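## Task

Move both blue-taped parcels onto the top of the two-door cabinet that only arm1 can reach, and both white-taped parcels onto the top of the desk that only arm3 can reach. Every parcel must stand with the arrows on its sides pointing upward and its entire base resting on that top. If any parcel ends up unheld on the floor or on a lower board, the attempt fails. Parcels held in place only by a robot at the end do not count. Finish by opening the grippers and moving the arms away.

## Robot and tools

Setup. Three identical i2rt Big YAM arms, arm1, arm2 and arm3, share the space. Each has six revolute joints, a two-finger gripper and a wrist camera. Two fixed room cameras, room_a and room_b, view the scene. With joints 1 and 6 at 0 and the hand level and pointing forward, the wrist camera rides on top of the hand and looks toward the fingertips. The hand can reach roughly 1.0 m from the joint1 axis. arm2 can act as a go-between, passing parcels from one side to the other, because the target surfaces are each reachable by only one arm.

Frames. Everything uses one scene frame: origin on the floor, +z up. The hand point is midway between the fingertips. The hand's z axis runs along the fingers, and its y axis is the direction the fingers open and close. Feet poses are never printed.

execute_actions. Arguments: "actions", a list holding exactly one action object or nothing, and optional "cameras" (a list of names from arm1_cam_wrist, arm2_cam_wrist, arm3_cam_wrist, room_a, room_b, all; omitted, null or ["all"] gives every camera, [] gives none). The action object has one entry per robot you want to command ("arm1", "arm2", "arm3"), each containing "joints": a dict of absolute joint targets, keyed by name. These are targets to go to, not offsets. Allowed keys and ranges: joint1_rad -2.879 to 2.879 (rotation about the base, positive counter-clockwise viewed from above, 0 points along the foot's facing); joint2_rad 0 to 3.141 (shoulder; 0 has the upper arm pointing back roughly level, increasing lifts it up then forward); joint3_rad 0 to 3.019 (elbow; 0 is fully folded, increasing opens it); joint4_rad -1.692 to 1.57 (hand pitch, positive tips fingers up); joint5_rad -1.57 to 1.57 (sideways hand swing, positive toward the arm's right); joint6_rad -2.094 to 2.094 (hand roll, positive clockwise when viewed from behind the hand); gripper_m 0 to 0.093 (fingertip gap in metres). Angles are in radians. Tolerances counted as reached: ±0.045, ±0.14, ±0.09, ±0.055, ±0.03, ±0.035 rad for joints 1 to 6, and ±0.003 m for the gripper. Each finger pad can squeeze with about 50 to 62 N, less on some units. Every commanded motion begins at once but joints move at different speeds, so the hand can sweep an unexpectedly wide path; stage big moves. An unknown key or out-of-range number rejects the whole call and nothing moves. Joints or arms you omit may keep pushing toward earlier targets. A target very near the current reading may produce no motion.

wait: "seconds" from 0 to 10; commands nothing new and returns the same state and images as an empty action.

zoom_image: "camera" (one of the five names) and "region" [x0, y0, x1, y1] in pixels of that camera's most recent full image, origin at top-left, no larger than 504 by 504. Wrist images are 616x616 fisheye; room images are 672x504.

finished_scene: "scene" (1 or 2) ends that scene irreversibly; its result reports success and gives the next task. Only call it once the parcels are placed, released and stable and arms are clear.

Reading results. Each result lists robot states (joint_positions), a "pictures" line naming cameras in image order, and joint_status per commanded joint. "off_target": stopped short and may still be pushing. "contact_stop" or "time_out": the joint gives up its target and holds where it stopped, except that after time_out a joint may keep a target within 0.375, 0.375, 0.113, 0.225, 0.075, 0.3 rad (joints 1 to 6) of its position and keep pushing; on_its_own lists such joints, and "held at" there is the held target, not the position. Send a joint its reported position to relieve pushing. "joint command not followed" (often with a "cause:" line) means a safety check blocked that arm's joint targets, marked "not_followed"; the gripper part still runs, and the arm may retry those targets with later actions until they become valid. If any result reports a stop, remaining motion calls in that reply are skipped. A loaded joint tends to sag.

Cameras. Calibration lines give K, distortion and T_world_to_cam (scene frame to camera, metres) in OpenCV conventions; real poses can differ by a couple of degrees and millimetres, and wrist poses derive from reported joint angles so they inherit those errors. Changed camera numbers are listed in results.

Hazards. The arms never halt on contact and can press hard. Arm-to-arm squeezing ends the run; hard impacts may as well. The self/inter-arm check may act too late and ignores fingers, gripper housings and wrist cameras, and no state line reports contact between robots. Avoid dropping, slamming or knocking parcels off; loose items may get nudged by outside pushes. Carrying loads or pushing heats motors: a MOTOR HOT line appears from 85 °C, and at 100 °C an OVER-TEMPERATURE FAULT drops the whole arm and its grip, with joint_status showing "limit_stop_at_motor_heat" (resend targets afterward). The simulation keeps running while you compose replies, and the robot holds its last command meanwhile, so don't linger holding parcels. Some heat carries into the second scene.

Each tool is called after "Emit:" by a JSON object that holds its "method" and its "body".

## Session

Emit:
{"method": "execute_actions", "body": {"actions": []}}

Scene clock: 0.00 s.
Motor temperatures (°C, as the motors report them): arm1=[23 27 27 25 26 25] | arm2=[24 26 27 26 27 23] | arm3=[26 25 26 26 26 23]
arm1.joint_positions: joint1_rad=-0.857 joint2_rad=+0.557 joint3_rad=+1.546 joint4_rad=-1.614 joint5_rad=-0.086 joint6_rad=-0.146 gripper_m=+0.094
arm1.joint_status: not commanded
arm1.hand: x=-1.2823 y=+0.2670 z=+1.4418 quat_wxyz=(-0.046, -0.878, -0.161, +0.448) (m; scene frame)
arm2.joint_positions: joint1_rad=-0.561 joint2_rad=+0.435 joint3_rad=+1.639 joint4_rad=-1.564 joint5_rad=-0.308 joint6_rad=-0.321 gripper_m=+0.095
arm2.joint_status: not commanded
arm2.hand: x=-0.0148 y=-0.2215 z=+1.5464 quat_wxyz=(-0.510, +0.526, -0.627, -0.263) (m; scene frame)
arm3.joint_positions: joint1_rad=+0.072 joint2_rad=+0.528 joint3_rad=+1.558 joint4_rad=-1.374 joint5_rad=+0.276 joint6_rad=-0.571 gripper_m=+0.094
arm3.joint_status: not commanded
arm3.hand: x=+1.1345 y=+0.1620 z=+1.4691 quat_wxyz=(-0.517, +0.743, -0.331, -0.267) (m; scene frame)
pictures: arm1_cam_wrist, arm2_cam_wrist, arm3_cam_wrist, room_a, room_b
camera_calibration (this result's frames):
arm1_cam_wrist: T_world_to_cam=[[-0.333474, 0.94004, 0.0715508, -0.784299], [0.889628, 0.338892, -0.306127, 1.49859], [-0.31202, -0.0384318, -0.949298, 1.10237], [0, 0, 0, 1]] pos_world=[-1.25077, 0.271779, 1.56135]
arm2_cam_wrist: T_world_to_cam=[[0.928662, -0.298205, 0.220593, -0.397306], [-0.138973, -0.831108, -0.538467, 0.652844], [0.34391, 0.469397, -0.81326, 1.48971], [0, 0, 0, 1]] pos_world=[-0.0526378, -0.275163, 1.6507]
arm3_cam_wrist: T_world_to_cam=[[0.766179, 0.241316, 0.595597, -1.78215], [0.550926, -0.723793, -0.415457, 0.10854], [0.330833, 0.646444, -0.687502, 0.652933], [0, 0, 0, 1]] pos_world=[1.08964, 0.0865375, 1.55543]
Images, in order (width x height): arm1_cam_wrist 616x616, arm2_cam_wrist 616x616, arm3_cam_wrist 616x616, room_a 672x504, room_b 672x504.

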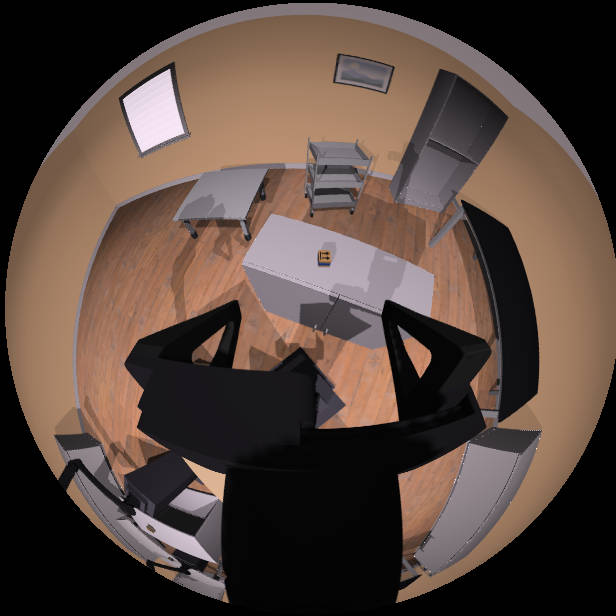

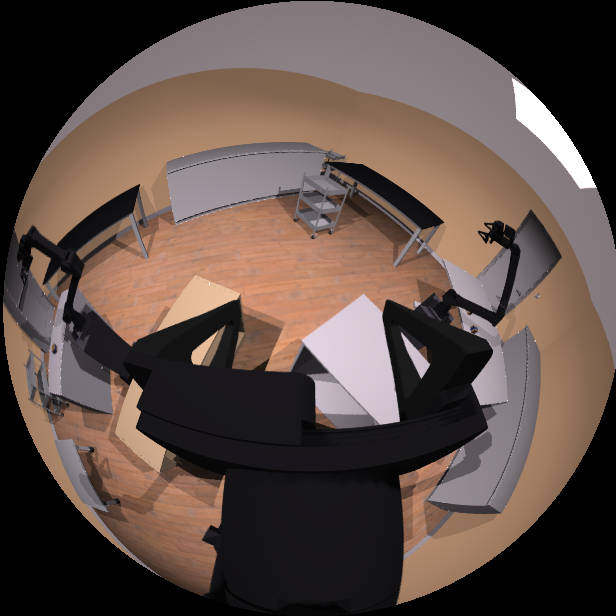

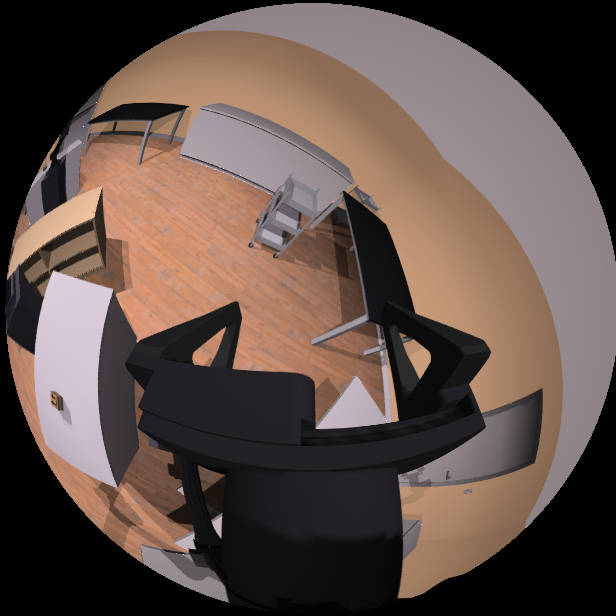

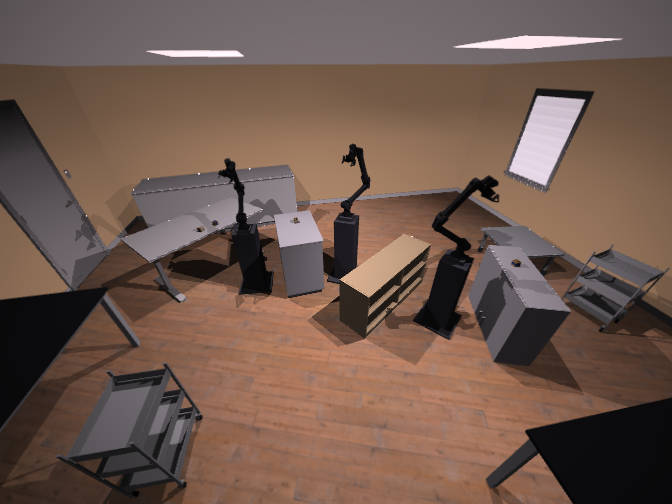

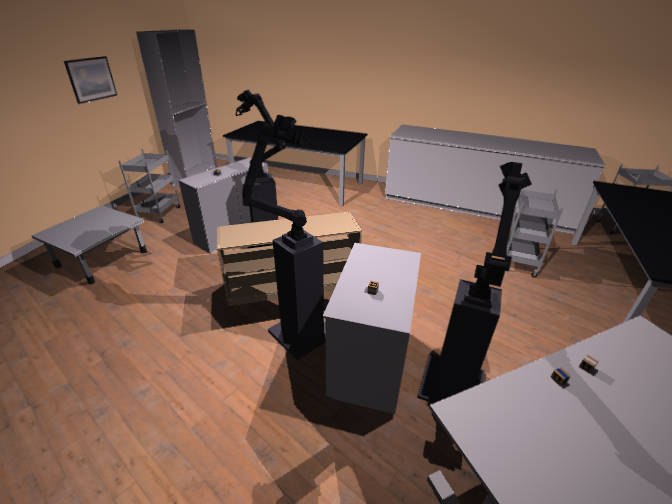

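Emit:
{"method": "zoom_image", "body": {"camera": "room_b", "region": [530, 340, 620, 400]}}

Emit:
{"method": "execute_actions", "body": {"actions": [{"arm1":{"joints":{"joint1_rad":-0.86,"joint2_rad":1.85,"joint3_rad":1.6,"joint4_rad":-1.3,"joint5_rad":0,"joint6_rad":0}},"arm2":{"joints":{"joint1_rad":-1.41,"joint2_rad":2.1,"joint3_rad":1.7,"joint4_rad":-1.13,"joint5_rad":0,"joint6_rad":0}},"arm3":{"joints":{"joint1_rad":-2.2,"joint2_rad":1.35,"joint3_rad":0.6,"joint4_rad":0.0,"joint5_rad":0,"joint6_rad":0}}}]}}

Region (530, 340, 620, 400) of room_b's 672x504 image, scaled by 5.600, with more detail than that image has.

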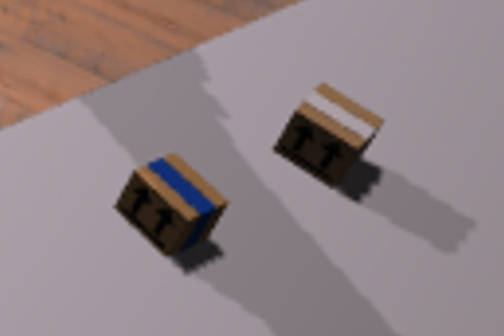

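Scene clock: 2.83 s.
Motor temperatures (°C, as the motors report them): arm1=[23 27 28 25 26 25] | arm2=[24 26 27 26 27 23] | arm3=[26 25 27 26 26 23]
arm1.joint_positions: joint1_rad=-0.857 joint2_rad=+1.859 joint3_rad=+1.581 joint4_rad=-1.303 joint5_rad=-0.002 joint6_rad=-0.011 gripper_m=+0.094
arm1.joint_status: all done
arm1.hand: x=-1.6865 y=+0.2095 z=+0.9955 quat_wxyz=(-0.001, -0.996, -0.093, -0.012) (m; scene frame)
arm2.joint_positions: joint1_rad=-1.420 joint2_rad=+2.103 joint3_rad=+1.693 joint4_rad=-1.139 joint5_rad=-0.002 joint6_rad=-0.008 gripper_m=+0.095
arm2.joint_status: all done
arm2.hand: x=+0.6150 y=-0.3170 z=+0.9547 quat_wxyz=(-0.017, +0.000, -1.000, +0.004) (m; scene frame)
arm3.joint_positions: joint1_rad=-2.200 joint2_rad=+1.361 joint3_rad=+0.601 joint4_rad=-0.015 joint5_rad=-0.001 joint6_rad=-0.009 gripper_m=+0.094
arm3.joint_status: all done
arm3.hand: x=+1.5797 y=-0.1535 z=+0.9245 quat_wxyz=(-0.384, -0.156, -0.907, +0.067) (m; scene frame)
pictures: arm1_cam_wrist, arm2_cam_wrist, arm3_cam_wrist, room_a, room_b
camera_calibration (this result's frames):
arm1_cam_wrist: T_world_to_cam=[[-0.195555, 0.980658, -0.00828571, -0.529505], [0.782717, 0.161162, 0.601149, 0.6948], [0.590857, 0.111072, -0.799094, 1.89224], [0, 0, 0, 1]] pos_world=[-1.76542, 0.197112, 1.09001]
arm2_cam_wrist: T_world_to_cam=[[0.016446, -0.999852, 0.0051342, -0.3358], [-0.828636, -0.0107558, 0.559684, -0.0218561], [-0.559546, -0.0134589, -0.82869, 1.25402], [0, 0, 0, 1]] pos_world=[0.689093, -0.319108, 1.05315]
arm3_cam_wrist: T_world_to_cam=[[-0.338502, -0.940923, 0.00900051, 0.383164], [-0.925865, 0.331347, -0.181615, 1.68723], [0.167903, -0.0698101, -0.983329, 0.756048], [0, 0, 0, 1]] pos_world=[1.56491, -0.145752, 1.04642]
Images, in order (width x height): arm1_cam_wrist 616x616, arm2_cam_wrist 616x616, arm3_cam_wrist 616x616, room_a 672x504, room_b 672x504.

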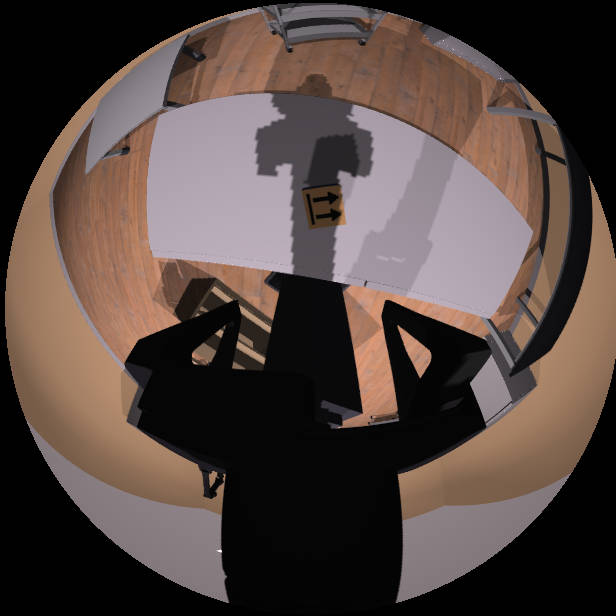

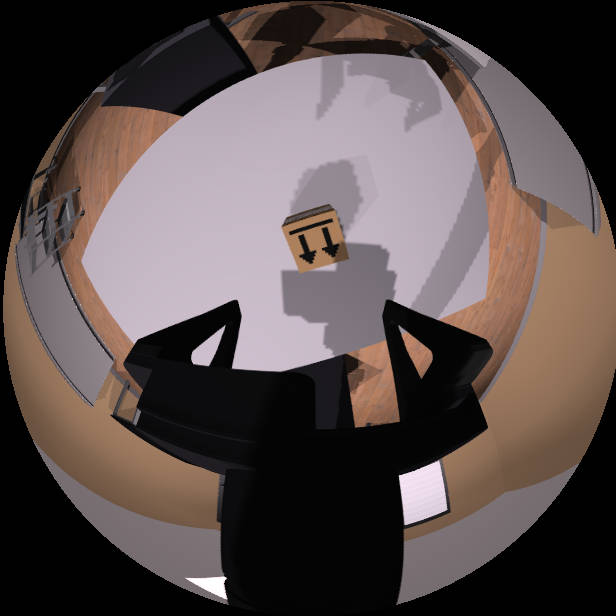

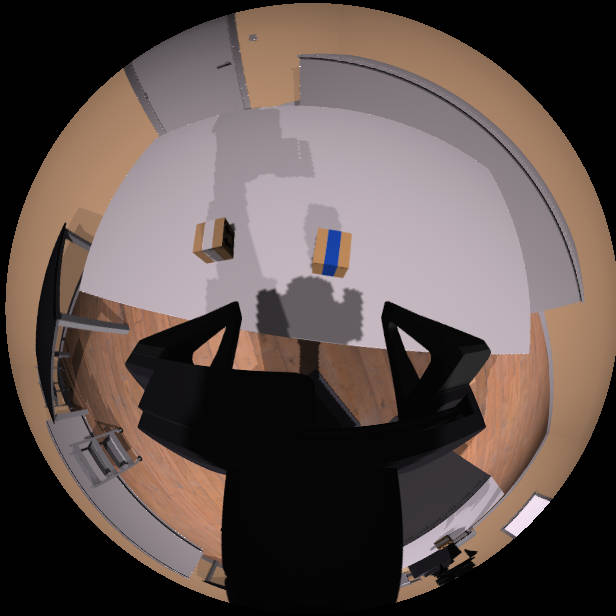

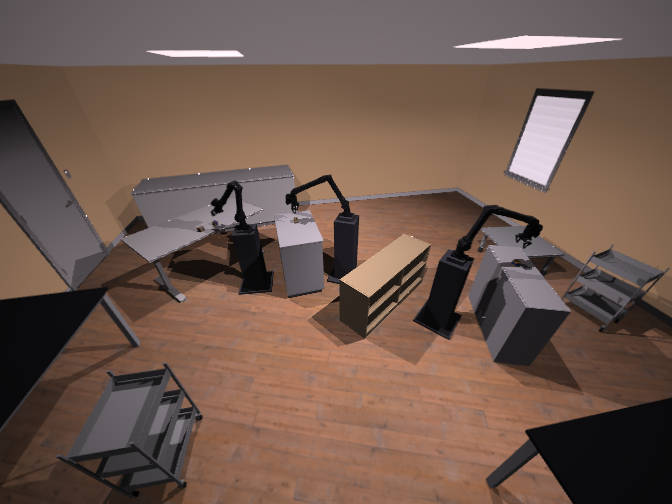

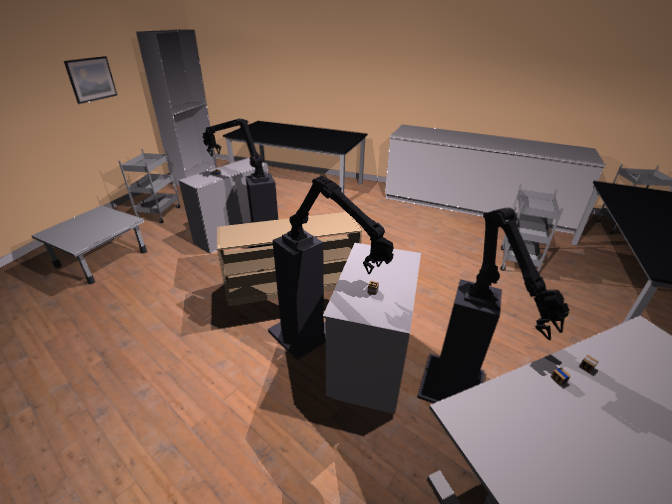

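Emit:
{"method": "execute_actions", "body": {"actions": [{"arm1":{"joints":{"joint1_rad":-0.885,"joint2_rad":2.04,"joint3_rad":1.53,"joint4_rad":-1.02,"joint6_rad":-0.13}},"arm2":{"joints":{"joint1_rad":-1.0,"joint2_rad":1.0,"joint3_rad":1.0,"joint4_rad":-1.5}},"arm3":{"joints":{"joint1_rad":-2.25,"joint2_rad":1.93,"joint3_rad":1.45,"joint4_rad":-1.05,"joint6_rad":0.06}}}], "cameras": ["arm1_cam_wrist","arm3_cam_wrist"]}}

Scene clock: 5.33 s.
Motor temperatures (°C, as the motors report them): arm1=[23 27 28 25 26 25] | arm2=[24 27 28 26 27 23] | arm3=[26 25 28 26 26 23]
arm1.joint_positions: joint1_rad=-0.882 joint2_rad=+2.056 joint3_rad=+1.511 joint4_rad=-1.030 joint5_rad=-0.002 joint6_rad=-0.119 gripper_m=+0.094
arm1.joint_status: all done
arm1.hand: x=-1.7114 y=+0.2200 z=+0.8614 quat_wxyz=(-0.001, -0.991, -0.134, -0.009) (m; scene frame)
arm2.joint_positions: joint1_rad=-0.991 joint2_rad=+0.999 joint3_rad=+1.009 joint4_rad=-1.487 joint5_rad=-0.003 joint6_rad=-0.006 gripper_m=+0.095
arm2.joint_status: all done
arm2.hand: x=+0.2386 y=-0.1955 z=+1.1696 quat_wxyz=(-0.050, +0.212, -0.976, -0.005) (m; scene frame)
arm3.joint_positions: joint1_rad=-2.248 joint2_rad=+1.928 joint3_rad=+1.424 joint4_rad=-1.040 joint5_rad=-0.001 joint6_rad=+0.050 gripper_m=+0.094
arm3.joint_status: all done
arm3.hand: x=+1.6612 y=-0.2111 z=+0.8760 quat_wxyz=(-0.016, -0.221, -0.975, +0.000) (m; scene frame)
pictures: arm1_cam_wrist, arm3_cam_wrist
camera_calibration (this result's frames):
arm1_cam_wrist: T_world_to_cam=[[-0.276741, 0.960902, -0.00906909, -0.679674], [0.769934, 0.227369, 0.596242, 0.760958], [0.574992, 0.158022, -0.802753, 1.76425], [0, 0, 0, 1]] pos_world=[-1.78841, 0.201292, 0.956376]
arm3_cam_wrist: T_world_to_cam=[[-0.429489, -0.903072, 0.000824758, 0.523305], [-0.751189, 0.357762, 0.554727, 0.843412], [-0.501253, 0.23763, -0.832032, 1.73461], [0, 0, 0, 1]] pos_world=[1.72779, -0.241352, 0.974953]
Images, in order (width x height): arm1_cam_wrist 616x616, arm3_cam_wrist 616x616.

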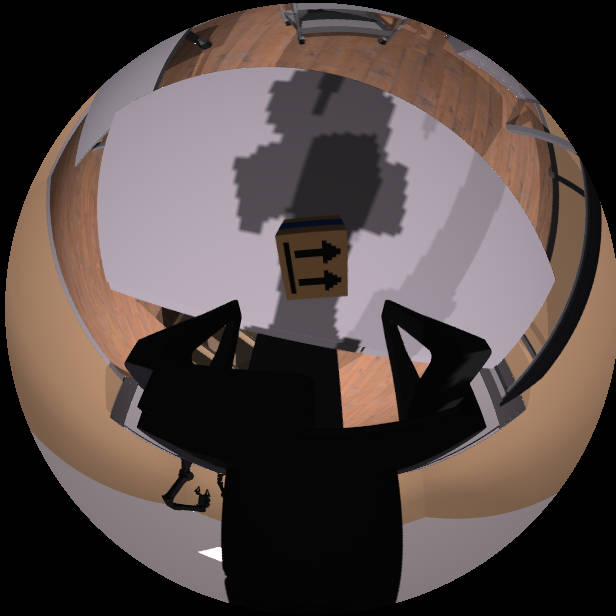

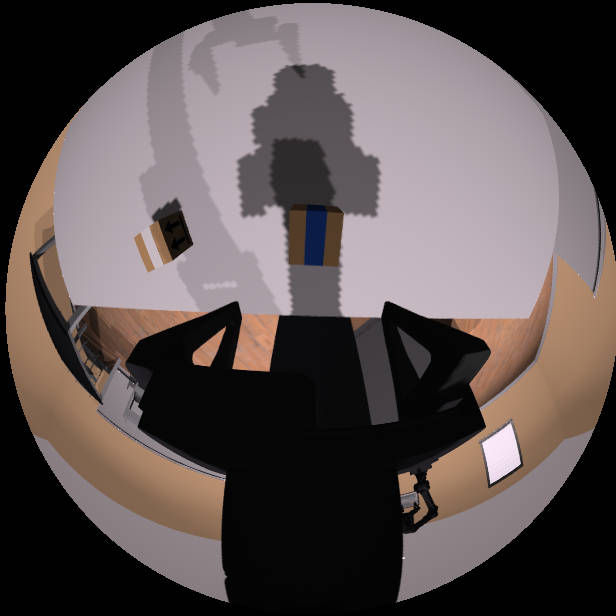

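Emit:
{"method": "execute_actions", "body": {"actions": [{"arm1":{"joints":{"joint2_rad":2.17,"joint3_rad":1.51,"joint4_rad":-0.86,"joint6_rad":-0.2}},"arm3":{"joints":{"joint2_rad":2.17,"joint3_rad":1.49,"joint4_rad":-0.86}}}], "cameras": ["arm1_cam_wrist","arm3_cam_wrist"]}}

Scene clock: 6.83 s.
Motor temperatures (°C, as the motors report them): arm1=[23 28 29 25 26 26] | arm2=[24 27 28 26 27 23] | arm3=[26 25 28 26 26 23]
arm1.joint_positions: joint1_rad=-0.882 joint2_rad=+2.185 joint3_rad=+1.498 joint4_rad=-0.870 joint5_rad=-0.002 joint6_rad=-0.189 gripper_m=+0.094
arm1.joint_status: all done
arm1.hand: x=-1.7202 y=+0.2186 z=+0.7840 quat_wxyz=(-0.001, -0.986, -0.169, +0.000) (m; scene frame)
arm2.joint_positions: joint1_rad=-0.991 joint2_rad=+0.999 joint3_rad=+1.009 joint4_rad=-1.487 joint5_rad=-0.003 joint6_rad=-0.006 gripper_m=+0.095
arm2.joint_status: not commanded
arm2.hand: x=+0.2386 y=-0.1955 z=+1.1696 quat_wxyz=(-0.050, +0.212, -0.976, -0.005) (m; scene frame)
arm3.joint_positions: joint1_rad=-2.248 joint2_rad=+2.179 joint3_rad=+1.475 joint4_rad=-0.870 joint5_rad=-0.001 joint6_rad=+0.050 gripper_m=+0.094
arm3.joint_status: all done
arm3.hand: x=+1.6854 y=-0.2207 z=+0.7543 quat_wxyz=(-0.001, -0.221, -0.975, -0.002) (m; scene frame)
pictures: arm1_cam_wrist, arm3_cam_wrist
camera_calibration (this result's frames):
arm1_cam_wrist: T_world_to_cam=[[-0.343573, 0.939102, -0.00677024, -0.793462], [0.762507, 0.283159, 0.581724, 0.800644], [0.548215, 0.194702, -0.813358, 1.66163], [0, 0, 0, 1]] pos_world=[-1.79404, 0.194908, 0.880375]
arm3_cam_wrist: T_world_to_cam=[[-0.429343, -0.903139, 0.00222128, 0.523808], [-0.73587, 0.351249, 0.578895, 0.88702], [-0.523603, 0.24691, -0.815399, 1.67491], [0, 0, 0, 1]] pos_world=[1.75461, -0.252047, 0.851062]
Images, in order (width x height): arm1_cam_wrist 616x616, arm3_cam_wrist 616x616.

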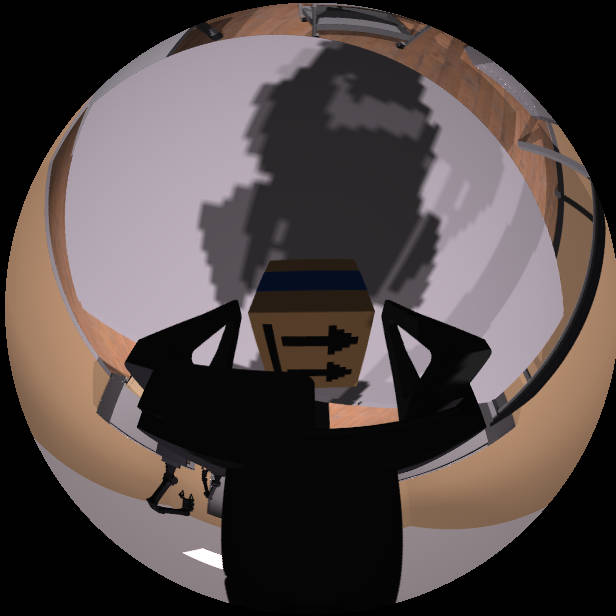

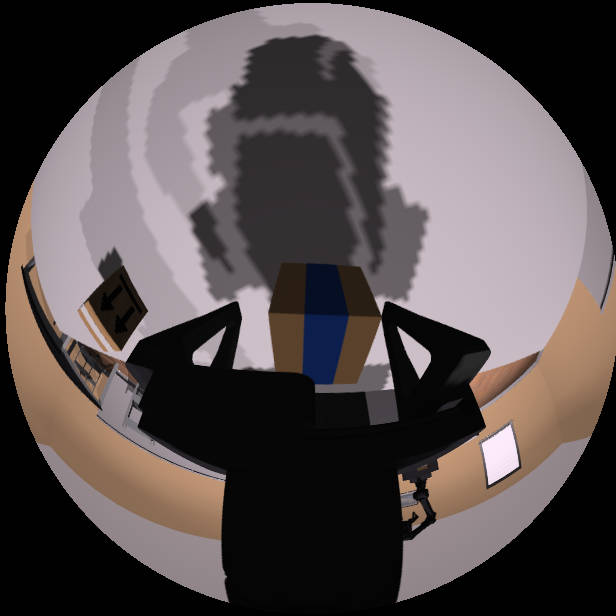

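Emit:
{"method": "execute_actions", "body": {"actions": [{"arm1":{"joints":{"gripper_m":0.04}},"arm3":{"joints":{"gripper_m":0.04}}}], "cameras": []}}

Emit:
{"method": "execute_actions", "body": {"actions": [{"arm1":{"joints":{"joint6_rad":-1.58}},"arm3":{"joints":{"joint2_rad":1.85,"joint4_rad":-1.03}}}], "cameras": []}}

Emit:
{"method": "execute_actions", "body": {"actions": [{"arm1":{"joints":{"gripper_m":0.093}},"arm3":{"joints":{"joint1_rad":1.45}}}], "cameras": []}}

Emit:
{"method": "execute_actions", "body": {"actions": [{"arm1":{"joints":{"joint2_rad":2.0,"joint4_rad":-1.03}},"arm3":{"joints":{"joint2_rad":2.0}}}], "cameras": ["arm3_cam_wrist","room_b"]}}

Emit:
{"method": "zoom_image", "body": {"camera": "room_b", "region": [330, 200, 450, 310]}}

Scene clock: 7.97 s.
Motor temperatures (°C, as the motors report them): arm1=[23 28 29 25 26 26] | arm2=[24 27 28 26 27 23] | arm3=[26 26 28 26 26 23]
arm1.joint_positions: joint1_rad=-0.882 joint2_rad=+2.185 joint3_rad=+1.498 joint4_rad=-0.870 joint5_rad=-0.001 joint6_rad=-0.190 gripper_m=+0.049
arm1.joint_status: gripper_m off_target (ended at +0.049, target +0.040)
arm1.hand: x=-1.7202 y=+0.2186 z=+0.7840 quat_wxyz=(-0.001, -0.986, -0.169, +0.000) (m; scene frame)
arm2.joint_positions: joint1_rad=-0.991 joint2_rad=+0.999 joint3_rad=+1.009 joint4_rad=-1.487 joint5_rad=-0.003 joint6_rad=-0.006 gripper_m=+0.095
arm2.joint_status: not commanded
arm2.hand: x=+0.2386 y=-0.1955 z=+1.1696 quat_wxyz=(-0.050, +0.212, -0.976, -0.005) (m; scene frame)
arm3.joint_positions: joint1_rad=-2.248 joint2_rad=+2.179 joint3_rad=+1.475 joint4_rad=-0.870 joint5_rad=+0.000 joint6_rad=+0.051 gripper_m=+0.049
arm3.joint_status: gripper_m off_target (ended at +0.049, target +0.040)
arm3.hand: x=+1.6853 y=-0.2207 z=+0.7543 quat_wxyz=(-0.001, -0.222, -0.975, -0.002) (m; scene frame)
pictures: none
No camera images: the call's "cameras" was empty. Leave "cameras" out to get every camera's image.

Scene clock: 10.03 s.
Motor temperatures (°C, as the motors report them): arm1=[23 28 29 25 26 26] | arm2=[24 27 28 26 27 23] | arm3=[26 26 29 26 26 23]
arm1.joint_positions: joint1_rad=-0.882 joint2_rad=+2.185 joint3_rad=+1.498 joint4_rad=-0.870 joint5_rad=+0.001 joint6_rad=-1.567 gripper_m=+0.049
arm1.joint_status: all done
arm1.hand: x=-1.7204 y=+0.2189 z=+0.7844 quat_wxyz=(+0.000, -0.653, -0.757, +0.000) (m; scene frame)
arm2.joint_positions: joint1_rad=-0.991 joint2_rad=+0.999 joint3_rad=+1.009 joint4_rad=-1.487 joint5_rad=-0.003 joint6_rad=-0.006 gripper_m=+0.095
arm2.joint_status: not commanded
arm2.hand: x=+0.2386 y=-0.1955 z=+1.1696 quat_wxyz=(-0.050, +0.212, -0.976, -0.005) (m; scene frame)
arm3.joint_positions: joint1_rad=-2.248 joint2_rad=+1.846 joint3_rad=+1.476 joint4_rad=-1.021 joint5_rad=+0.000 joint6_rad=+0.051 gripper_m=+0.049
arm3.joint_status: all done
arm3.hand: x=+1.6899 y=-0.2235 z=+0.9416 quat_wxyz=(-0.092, -0.221, -0.971, +0.014) (m; scene frame)
pictures: none
No camera images: the call's "cameras" was empty. Leave "cameras" out to get every camera's image.

Scene clock: 13.07 s.
Motor temperatures (°C, as the motors report them): arm1=[23 29 29 25 26 26] | arm2=[24 26 29 26 27 23] | arm3=[26 26 30 26 26 23]
arm1.joint_positions: joint1_rad=-0.882 joint2_rad=+2.185 joint3_rad=+1.498 joint4_rad=-0.870 joint5_rad=+0.001 joint6_rad=-1.570 gripper_m=+0.093
arm1.joint_status: all done
arm1.hand: x=-1.7204 y=+0.2189 z=+0.7844 quat_wxyz=(+0.000, -0.653, -0.758, +0.000) (m; scene frame)
arm2.joint_positions: joint1_rad=-0.991 joint2_rad=+0.999 joint3_rad=+1.009 joint4_rad=-1.487 joint5_rad=-0.003 joint6_rad=-0.006 gripper_m=+0.095
arm2.joint_status: not commanded
arm2.hand: x=+0.2386 y=-0.1955 z=+1.1696 quat_wxyz=(-0.050, +0.212, -0.976, -0.005) (m; scene frame)
arm3.joint_positions: joint1_rad=+1.457 joint2_rad=+1.846 joint3_rad=+1.476 joint4_rad=-1.021 joint5_rad=+0.000 joint6_rad=+0.052 gripper_m=+0.049
arm3.joint_status: all done
arm3.hand: x=+0.5631 y=-0.0926 z=+0.9352 quat_wxyz=(+0.009, +0.995, +0.057, -0.087) (m; scene frame)
pictures: none
No camera images: the call's "cameras" was empty. Leave "cameras" out to get every camera's image.

Scene clock: 14.27 s.
Motor temperatures (°C, as the motors report them): arm1=[23 29 29 25 26 26] | arm2=[24 26 29 26 27 23] | arm3=[26 26 30 26 26 23]
arm1.joint_positions: joint1_rad=-0.882 joint2_rad=+1.993 joint3_rad=+1.498 joint4_rad=-1.021 joint5_rad=+0.001 joint6_rad=-1.570 gripper_m=+0.093
arm1.joint_status: all done
arm1.hand: x=-1.7162 y=+0.2197 z=+0.8928 quat_wxyz=(+0.013, -0.653, -0.758, +0.016) (m; scene frame)
arm2.joint_positions: joint1_rad=-0.991 joint2_rad=+0.999 joint3_rad=+1.009 joint4_rad=-1.487 joint5_rad=-0.003 joint6_rad=-0.006 gripper_m=+0.095
arm2.joint_status: not commanded
arm2.hand: x=+0.2386 y=-0.1955 z=+1.1696 quat_wxyz=(-0.050, +0.212, -0.976, -0.005) (m; scene frame)
arm3.joint_positions: joint1_rad=+1.457 joint2_rad=+2.014 joint3_rad=+1.476 joint4_rad=-1.022 joint5_rad=+0.000 joint6_rad=+0.052 gripper_m=+0.049
arm3.joint_status: all done
arm3.hand: x=+0.5776 y=-0.0901 z=+0.8405 quat_wxyz=(+0.000, +0.998, +0.057, -0.002) (m; scene frame)
pictures: arm3_cam_wrist, room_b
camera_calibration (this result's frames):
arm3_cam_wrist: T_world_to_cam=[[-0.116939, 0.993111, 0.00752577, 0.1519], [0.812317, 0.0912856, 0.576027, -0.939172], [0.571372, 0.0734735, -0.817396, 0.486619], [0, 0, 0, 1]] pos_world=[0.502628, -0.100874, 0.937605]
Images, in order (width x height): arm3_cam_wrist 616x616, room_b 672x504.

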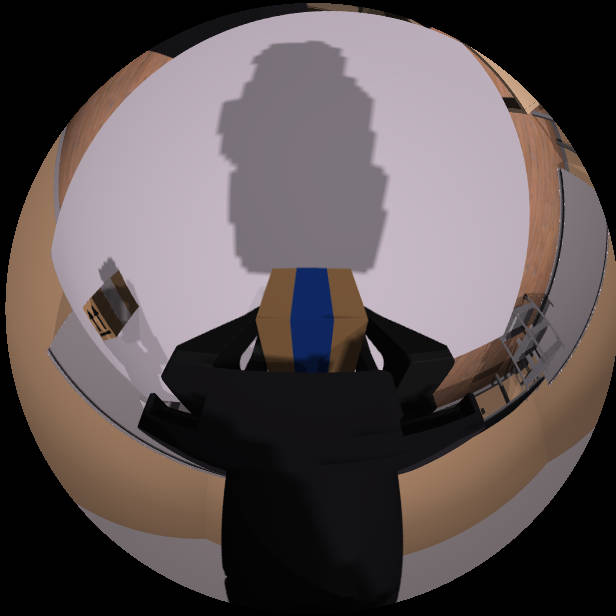

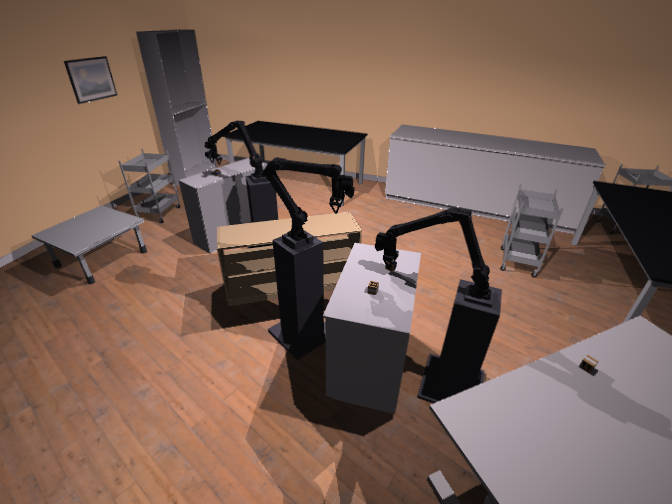

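Region (330, 200, 450, 310) of room_b's 672x504 image, scaled by 4.200, with more detail than that image has; it fills the top 462 rows of this view, and the rest is white.

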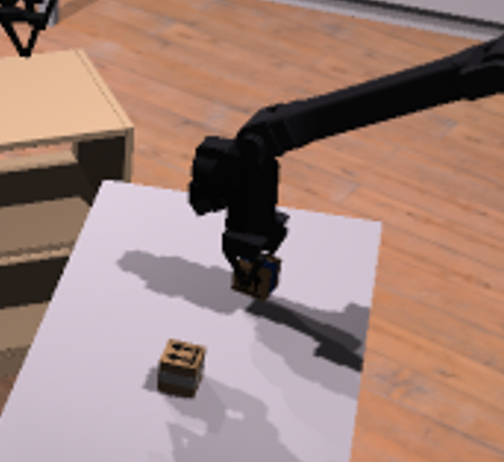

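Emit:
{"method": "execute_actions", "body": {"actions": [{"arm1":{"joints":{"joint2_rad":2.22,"joint3_rad":2.03,"joint4_rad":-1.58,"joint6_rad":0}},"arm3":{"joints":{"joint2_rad":2.065,"joint4_rad":-0.99}}}], "cameras": []}}

Emit:
{"method": "execute_actions", "body": {"actions": [{"arm1":{"joints":{"joint2_rad":2.44}},"arm3":{"joints":{"gripper_m":0.093}}}], "cameras": []}}

Emit:
{"method": "execute_actions", "body": {"actions": [{"arm3":{"joints":{"joint2_rad":1.85,"joint4_rad":-1.15}}}], "cameras": []}}

Emit:
{"method": "execute_actions", "body": {"actions": [{"arm3":{"joints":{"joint1_rad":1.855,"joint2_rad":2.25,"joint3_rad":2.12,"joint4_rad":-1.67,"joint6_rad":0}}}], "cameras": ["arm3_cam_wrist","arm1_cam_wrist"]}}

Scene clock: 16.97 s.
Motor temperatures (°C, as the motors report them): arm1=[23 29 30 25 26 26] | arm2=[24 26 29 26 27 23] | arm3=[26 27 30 26 26 23]
arm1.joint_positions: joint1_rad=-0.882 joint2_rad=+2.217 joint3_rad=+1.995 joint4_rad=-1.570 joint5_rad=+0.001 joint6_rad=-0.011 gripper_m=+0.093
arm1.joint_status: all done
arm1.hand: x=-1.7507 y=+0.2145 z=+0.9390 quat_wxyz=(+0.008, -0.990, -0.080, -0.117) (m; scene frame)
arm2.joint_positions: joint1_rad=-0.991 joint2_rad=+0.999 joint3_rad=+1.009 joint4_rad=-1.487 joint5_rad=-0.003 joint6_rad=-0.006 gripper_m=+0.095
arm2.joint_status: not commanded
arm2.hand: x=+0.2386 y=-0.1955 z=+1.1696 quat_wxyz=(-0.050, +0.212, -0.976, -0.005) (m; scene frame)
arm3.joint_positions: joint1_rad=+1.457 joint2_rad=+2.054 joint3_rad=+1.476 joint4_rad=-1.000 joint5_rad=+0.000 joint6_rad=+0.052 gripper_m=+0.049
arm3.joint_status: all done
arm3.hand: x=+0.5779 y=-0.0900 z=+0.8183 quat_wxyz=(-0.001, +0.998, +0.057, +0.007) (m; scene frame)
pictures: none
No camera images: the call's "cameras" was empty. Leave "cameras" out to get every camera's image.

Scene clock: 18.30 s.
Motor temperatures (°C, as the motors report them): arm1=[23 29 30 25 26 26] | arm2=[24 26 29 26 27 23] | arm3=[26 27 30 26 26 23]
arm1.joint_positions: joint1_rad=-0.882 joint2_rad=+2.455 joint3_rad=+2.008 joint4_rad=-1.572 joint5_rad=+0.001 joint6_rad=-0.011 gripper_m=+0.093
arm1.joint_status: all done
arm1.hand: x=-1.7221 y=+0.2187 z=+0.8030 quat_wxyz=(+0.016, -0.970, -0.078, -0.228) (m; scene frame)
arm2.joint_positions: joint1_rad=-0.991 joint2_rad=+0.999 joint3_rad=+1.009 joint4_rad=-1.487 joint5_rad=-0.003 joint6_rad=-0.006 gripper_m=+0.095
arm2.joint_status: not commanded
arm2.hand: x=+0.2386 y=-0.1955 z=+1.1696 quat_wxyz=(-0.050, +0.212, -0.976, -0.005) (m; scene frame)
arm3.joint_positions: joint1_rad=+1.457 joint2_rad=+2.054 joint3_rad=+1.476 joint4_rad=-1.000 joint5_rad=+0.000 joint6_rad=+0.052 gripper_m=+0.093
arm3.joint_status: all done
arm3.hand: x=+0.5779 y=-0.0900 z=+0.8183 quat_wxyz=(-0.001, +0.998, +0.057, +0.007) (m; scene frame)
pictures: none
No camera images: the call's "cameras" was empty. Leave "cameras" out to get every camera's image.

Scene clock: 19.60 s.
Motor temperatures (°C, as the motors report them): arm1=[23 30 30 25 26 26] | arm2=[24 26 29 26 27 23] | arm3=[26 27 30 26 26 23]
arm1.joint_positions: joint1_rad=-0.882 joint2_rad=+2.455 joint3_rad=+2.008 joint4_rad=-1.572 joint5_rad=+0.001 joint6_rad=-0.011 gripper_m=+0.093
arm1.joint_status: not commanded
arm1.hand: x=-1.7221 y=+0.2187 z=+0.8030 quat_wxyz=(+0.016, -0.970, -0.078, -0.228) (m; scene frame)
arm2.joint_positions: joint1_rad=-0.991 joint2_rad=+0.999 joint3_rad=+1.009 joint4_rad=-1.487 joint5_rad=-0.003 joint6_rad=-0.006 gripper_m=+0.095
arm2.joint_status: not commanded
arm2.hand: x=+0.2386 y=-0.1955 z=+1.1696 quat_wxyz=(-0.050, +0.212, -0.976, -0.005) (m; scene frame)
arm3.joint_positions: joint1_rad=+1.457 joint2_rad=+1.836 joint3_rad=+1.476 joint4_rad=-1.140 joint5_rad=+0.000 joint6_rad=+0.052 gripper_m=+0.093
arm3.joint_status: all done
arm3.hand: x=+0.5916 y=-0.0879 z=+0.9374 quat_wxyz=(+0.003, +0.998, +0.057, -0.032) (m; scene frame)
pictures: none
No camera images: the call's "cameras" was empty. Leave "cameras" out to get every camera's image.

Scene clock: 21.27 s.
Motor temperatures (°C, as the motors report them): arm1=[23 30 30 25 26 26] | arm2=[24 26 29 26 27 23] | arm3=[26 27 31 26 26 23]
arm1.joint_positions: joint1_rad=-0.882 joint2_rad=+2.455 joint3_rad=+2.008 joint4_rad=-1.572 joint5_rad=+0.001 joint6_rad=-0.011 gripper_m=+0.093
arm1.joint_status: not commanded
arm1.hand: x=-1.7221 y=+0.2187 z=+0.8030 quat_wxyz=(+0.016, -0.970, -0.078, -0.228) (m; scene frame)
arm2.joint_positions: joint1_rad=-0.991 joint2_rad=+0.999 joint3_rad=+1.009 joint4_rad=-1.487 joint5_rad=-0.003 joint6_rad=-0.006 gripper_m=+0.095
arm2.joint_status: not commanded
arm2.hand: x=+0.2386 y=-0.1955 z=+1.1696 quat_wxyz=(-0.050, +0.212, -0.976, -0.005) (m; scene frame)
arm3.joint_positions: joint1_rad=+1.848 joint2_rad=+2.244 joint3_rad=+2.089 joint4_rad=-1.659 joint5_rad=+0.000 joint6_rad=+0.008 gripper_m=+0.093
arm3.joint_status: all done
arm3.hand: x=+0.6115 y=-0.3277 z=+0.9252 quat_wxyz=(-0.034, +0.955, +0.269, +0.120) (m; scene frame)
pictures: arm1_cam_wrist, arm3_cam_wrist
camera_calibration (this result's frames):
arm1_cam_wrist: T_world_to_cam=[[-0.167235, 0.985821, -0.0137908, -0.49502], [0.460765, 0.0905153, 0.882894, 0.0716893], [0.871624, 0.141297, -0.469369, 1.97055], [0, 0, 0, 1]] pos_world=[-1.83339, 0.20308, 0.854794]
arm3_cam_wrist: T_world_to_cam=[[-0.526014, 0.850454, 0.00614501, 0.595855], [0.552037, 0.335926, 0.763157, -0.927623], [0.646966, 0.404824, -0.646184, 0.457834], [0, 0, 0, 1]] pos_world=[0.529307, -0.380477, 1.00011]
Images, in order (width x height): arm1_cam_wrist 616x616, arm3_cam_wrist 616x616.

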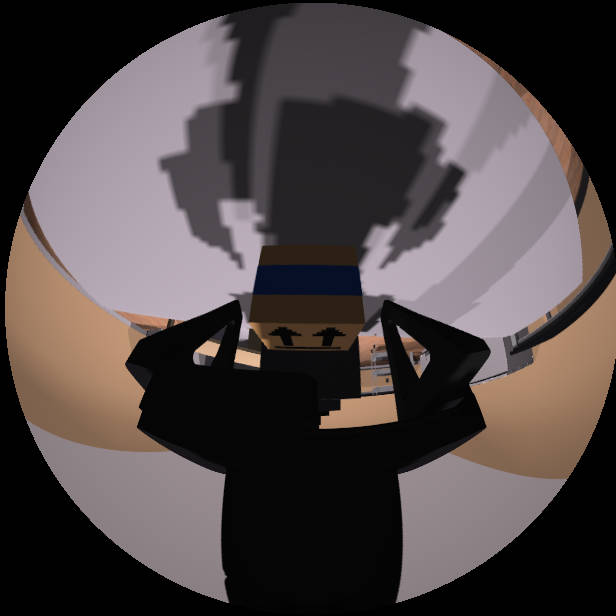

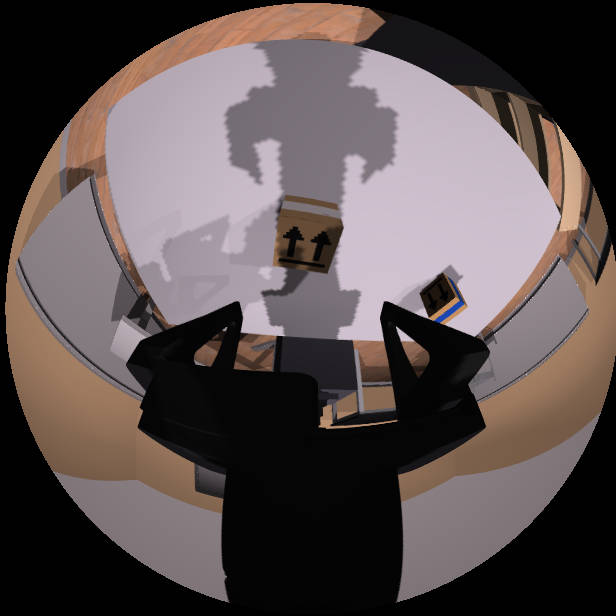

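Emit:
{"method": "execute_actions", "body": {"actions": [{"arm1":{"joints":{"joint2_rad":2.48}},"arm3":{"joints":{"joint1_rad":1.865,"joint2_rad":2.415,"joint3_rad":2.09}}}], "cameras": ["arm3_cam_wrist"]}}

Emit:
{"method": "execute_actions", "body": {"actions": [{"arm1":{"joints":{"gripper_m":0.04}},"arm3":{"joints":{"gripper_m":0.04}}}], "cameras": ["arm3_cam_wrist","arm1_cam_wrist"]}}

Scene clock: 22.80 s.
Motor temperatures (°C, as the motors report them): arm1=[23 30 30 25 26 26] | arm2=[24 26 29 26 27 23] | arm3=[26 27 31 26 26 23]
arm1.joint_positions: joint1_rad=-0.882 joint2_rad=+2.470 joint3_rad=+2.008 joint4_rad=-1.572 joint5_rad=+0.001 joint6_rad=-0.011 gripper_m=+0.093
arm1.joint_status: all done
arm1.hand: x=-1.7190 y=+0.2192 z=+0.7945 quat_wxyz=(+0.016, -0.969, -0.078, -0.236) (m; scene frame)
arm2.joint_positions: joint1_rad=-0.991 joint2_rad=+0.999 joint3_rad=+1.009 joint4_rad=-1.487 joint5_rad=-0.003 joint6_rad=-0.006 gripper_m=+0.095
arm2.joint_status: not commanded
arm2.hand: x=+0.2386 y=-0.1955 z=+1.1696 quat_wxyz=(-0.050, +0.212, -0.976, -0.005) (m; scene frame)
arm3.joint_positions: joint1_rad=+1.859 joint2_rad=+2.426 joint3_rad=+2.075 joint4_rad=-1.661 joint5_rad=+0.000 joint6_rad=+0.008 gripper_m=+0.093
arm3.joint_status: all done
arm3.hand: x=+0.6354 y=-0.3212 z=+0.8128 quat_wxyz=(-0.062, +0.937, +0.270, +0.212) (m; scene frame)
pictures: arm3_cam_wrist
camera_calibration (this result's frames):
arm3_cam_wrist: T_world_to_cam=[[-0.53705, 0.843524, 0.00665234, 0.607948], [0.411801, 0.255284, 0.874786, -0.884759], [0.736204, 0.472543, -0.484465, 0.200692], [0, 0, 0, 1]] pos_world=[0.543093, -0.38179, 0.867158]
Images, in order (width x height): arm3_cam_wrist 616x616.

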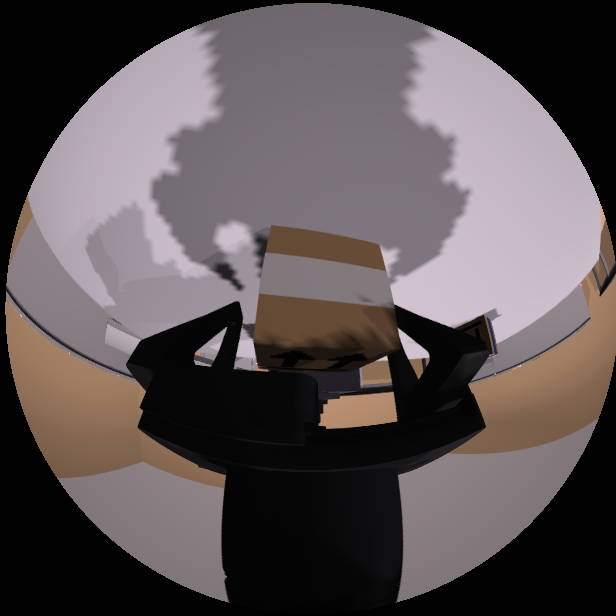

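Scene clock: 23.40 s.
Motor temperatures (°C, as the motors report them): arm1=[23 30 30 25 26 26] | arm2=[24 26 29 26 27 23] | arm3=[26 27 31 26 26 23]
arm1.joint_positions: joint1_rad=-0.882 joint2_rad=+2.470 joint3_rad=+2.008 joint4_rad=-1.572 joint5_rad=+0.001 joint6_rad=-0.010 gripper_m=+0.055
arm1.joint_status: gripper_m off_target (ended at +0.055, target +0.040)
arm1.hand: x=-1.7190 y=+0.2192 z=+0.7945 quat_wxyz=(+0.016, -0.969, -0.078, -0.236) (m; scene frame)
arm2.joint_positions: joint1_rad=-0.991 joint2_rad=+0.999 joint3_rad=+1.009 joint4_rad=-1.487 joint5_rad=-0.003 joint6_rad=-0.006 gripper_m=+0.095
arm2.joint_status: not commanded
arm2.hand: x=+0.2386 y=-0.1955 z=+1.1696 quat_wxyz=(-0.050, +0.212, -0.976, -0.005) (m; scene frame)
arm3.joint_positions: joint1_rad=+1.859 joint2_rad=+2.426 joint3_rad=+2.075 joint4_rad=-1.661 joint5_rad=-0.001 joint6_rad=+0.008 gripper_m=+0.053
arm3.joint_status: gripper_m off_target (ended at +0.053, target +0.040)
arm3.hand: x=+0.6354 y=-0.3212 z=+0.8128 quat_wxyz=(-0.062, +0.937, +0.270, +0.213) (m; scene frame)
pictures: arm1_cam_wrist, arm3_cam_wrist
camera_calibration (this result's frames):
arm1_cam_wrist: T_world_to_cam=[[-0.166712, 0.985908, -0.0138853, -0.494115], [0.447778, 0.0882482, 0.889779, 0.0503945], [0.878466, 0.142119, -0.45618, 1.9649], [0, 0, 0, 1]] pos_world=[-1.83104, 0.203455, 0.844646]
arm3_cam_wrist: T_world_to_cam=[[-0.537203, 0.84343, 0.00614357, 0.608495], [0.411516, 0.255733, 0.874789, -0.884436], [0.736252, 0.472467, -0.484466, 0.200639], [0, 0, 0, 1]] pos_world=[0.543124, -0.381838, 0.867159]
Images, in order (width x height): arm1_cam_wrist 616x616, arm3_cam_wrist 616x616.

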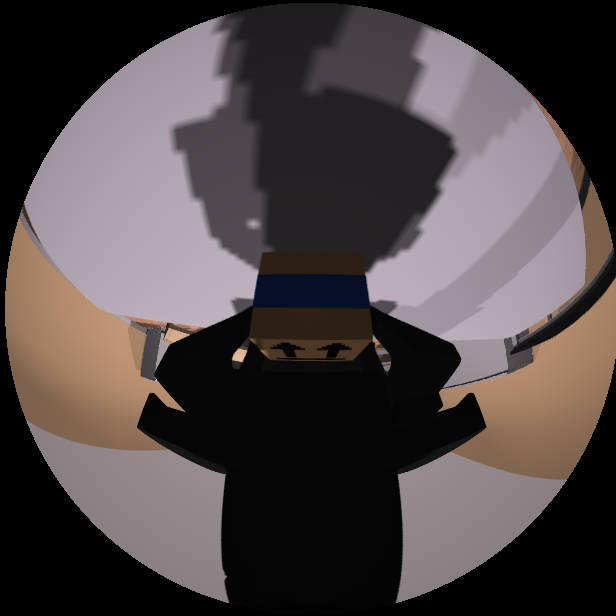

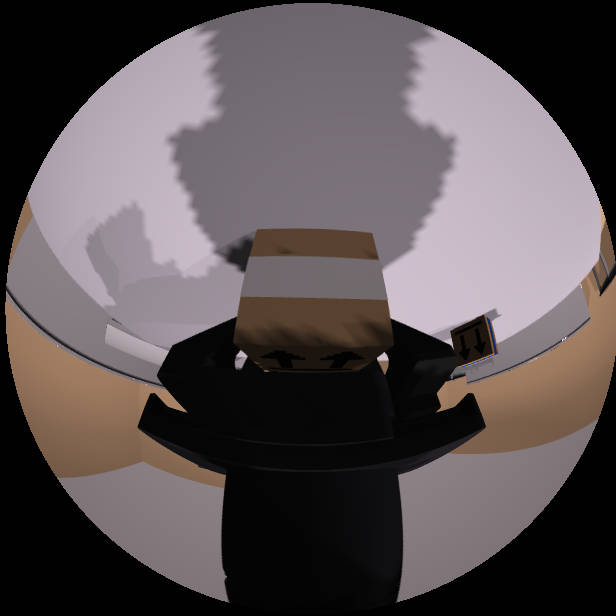

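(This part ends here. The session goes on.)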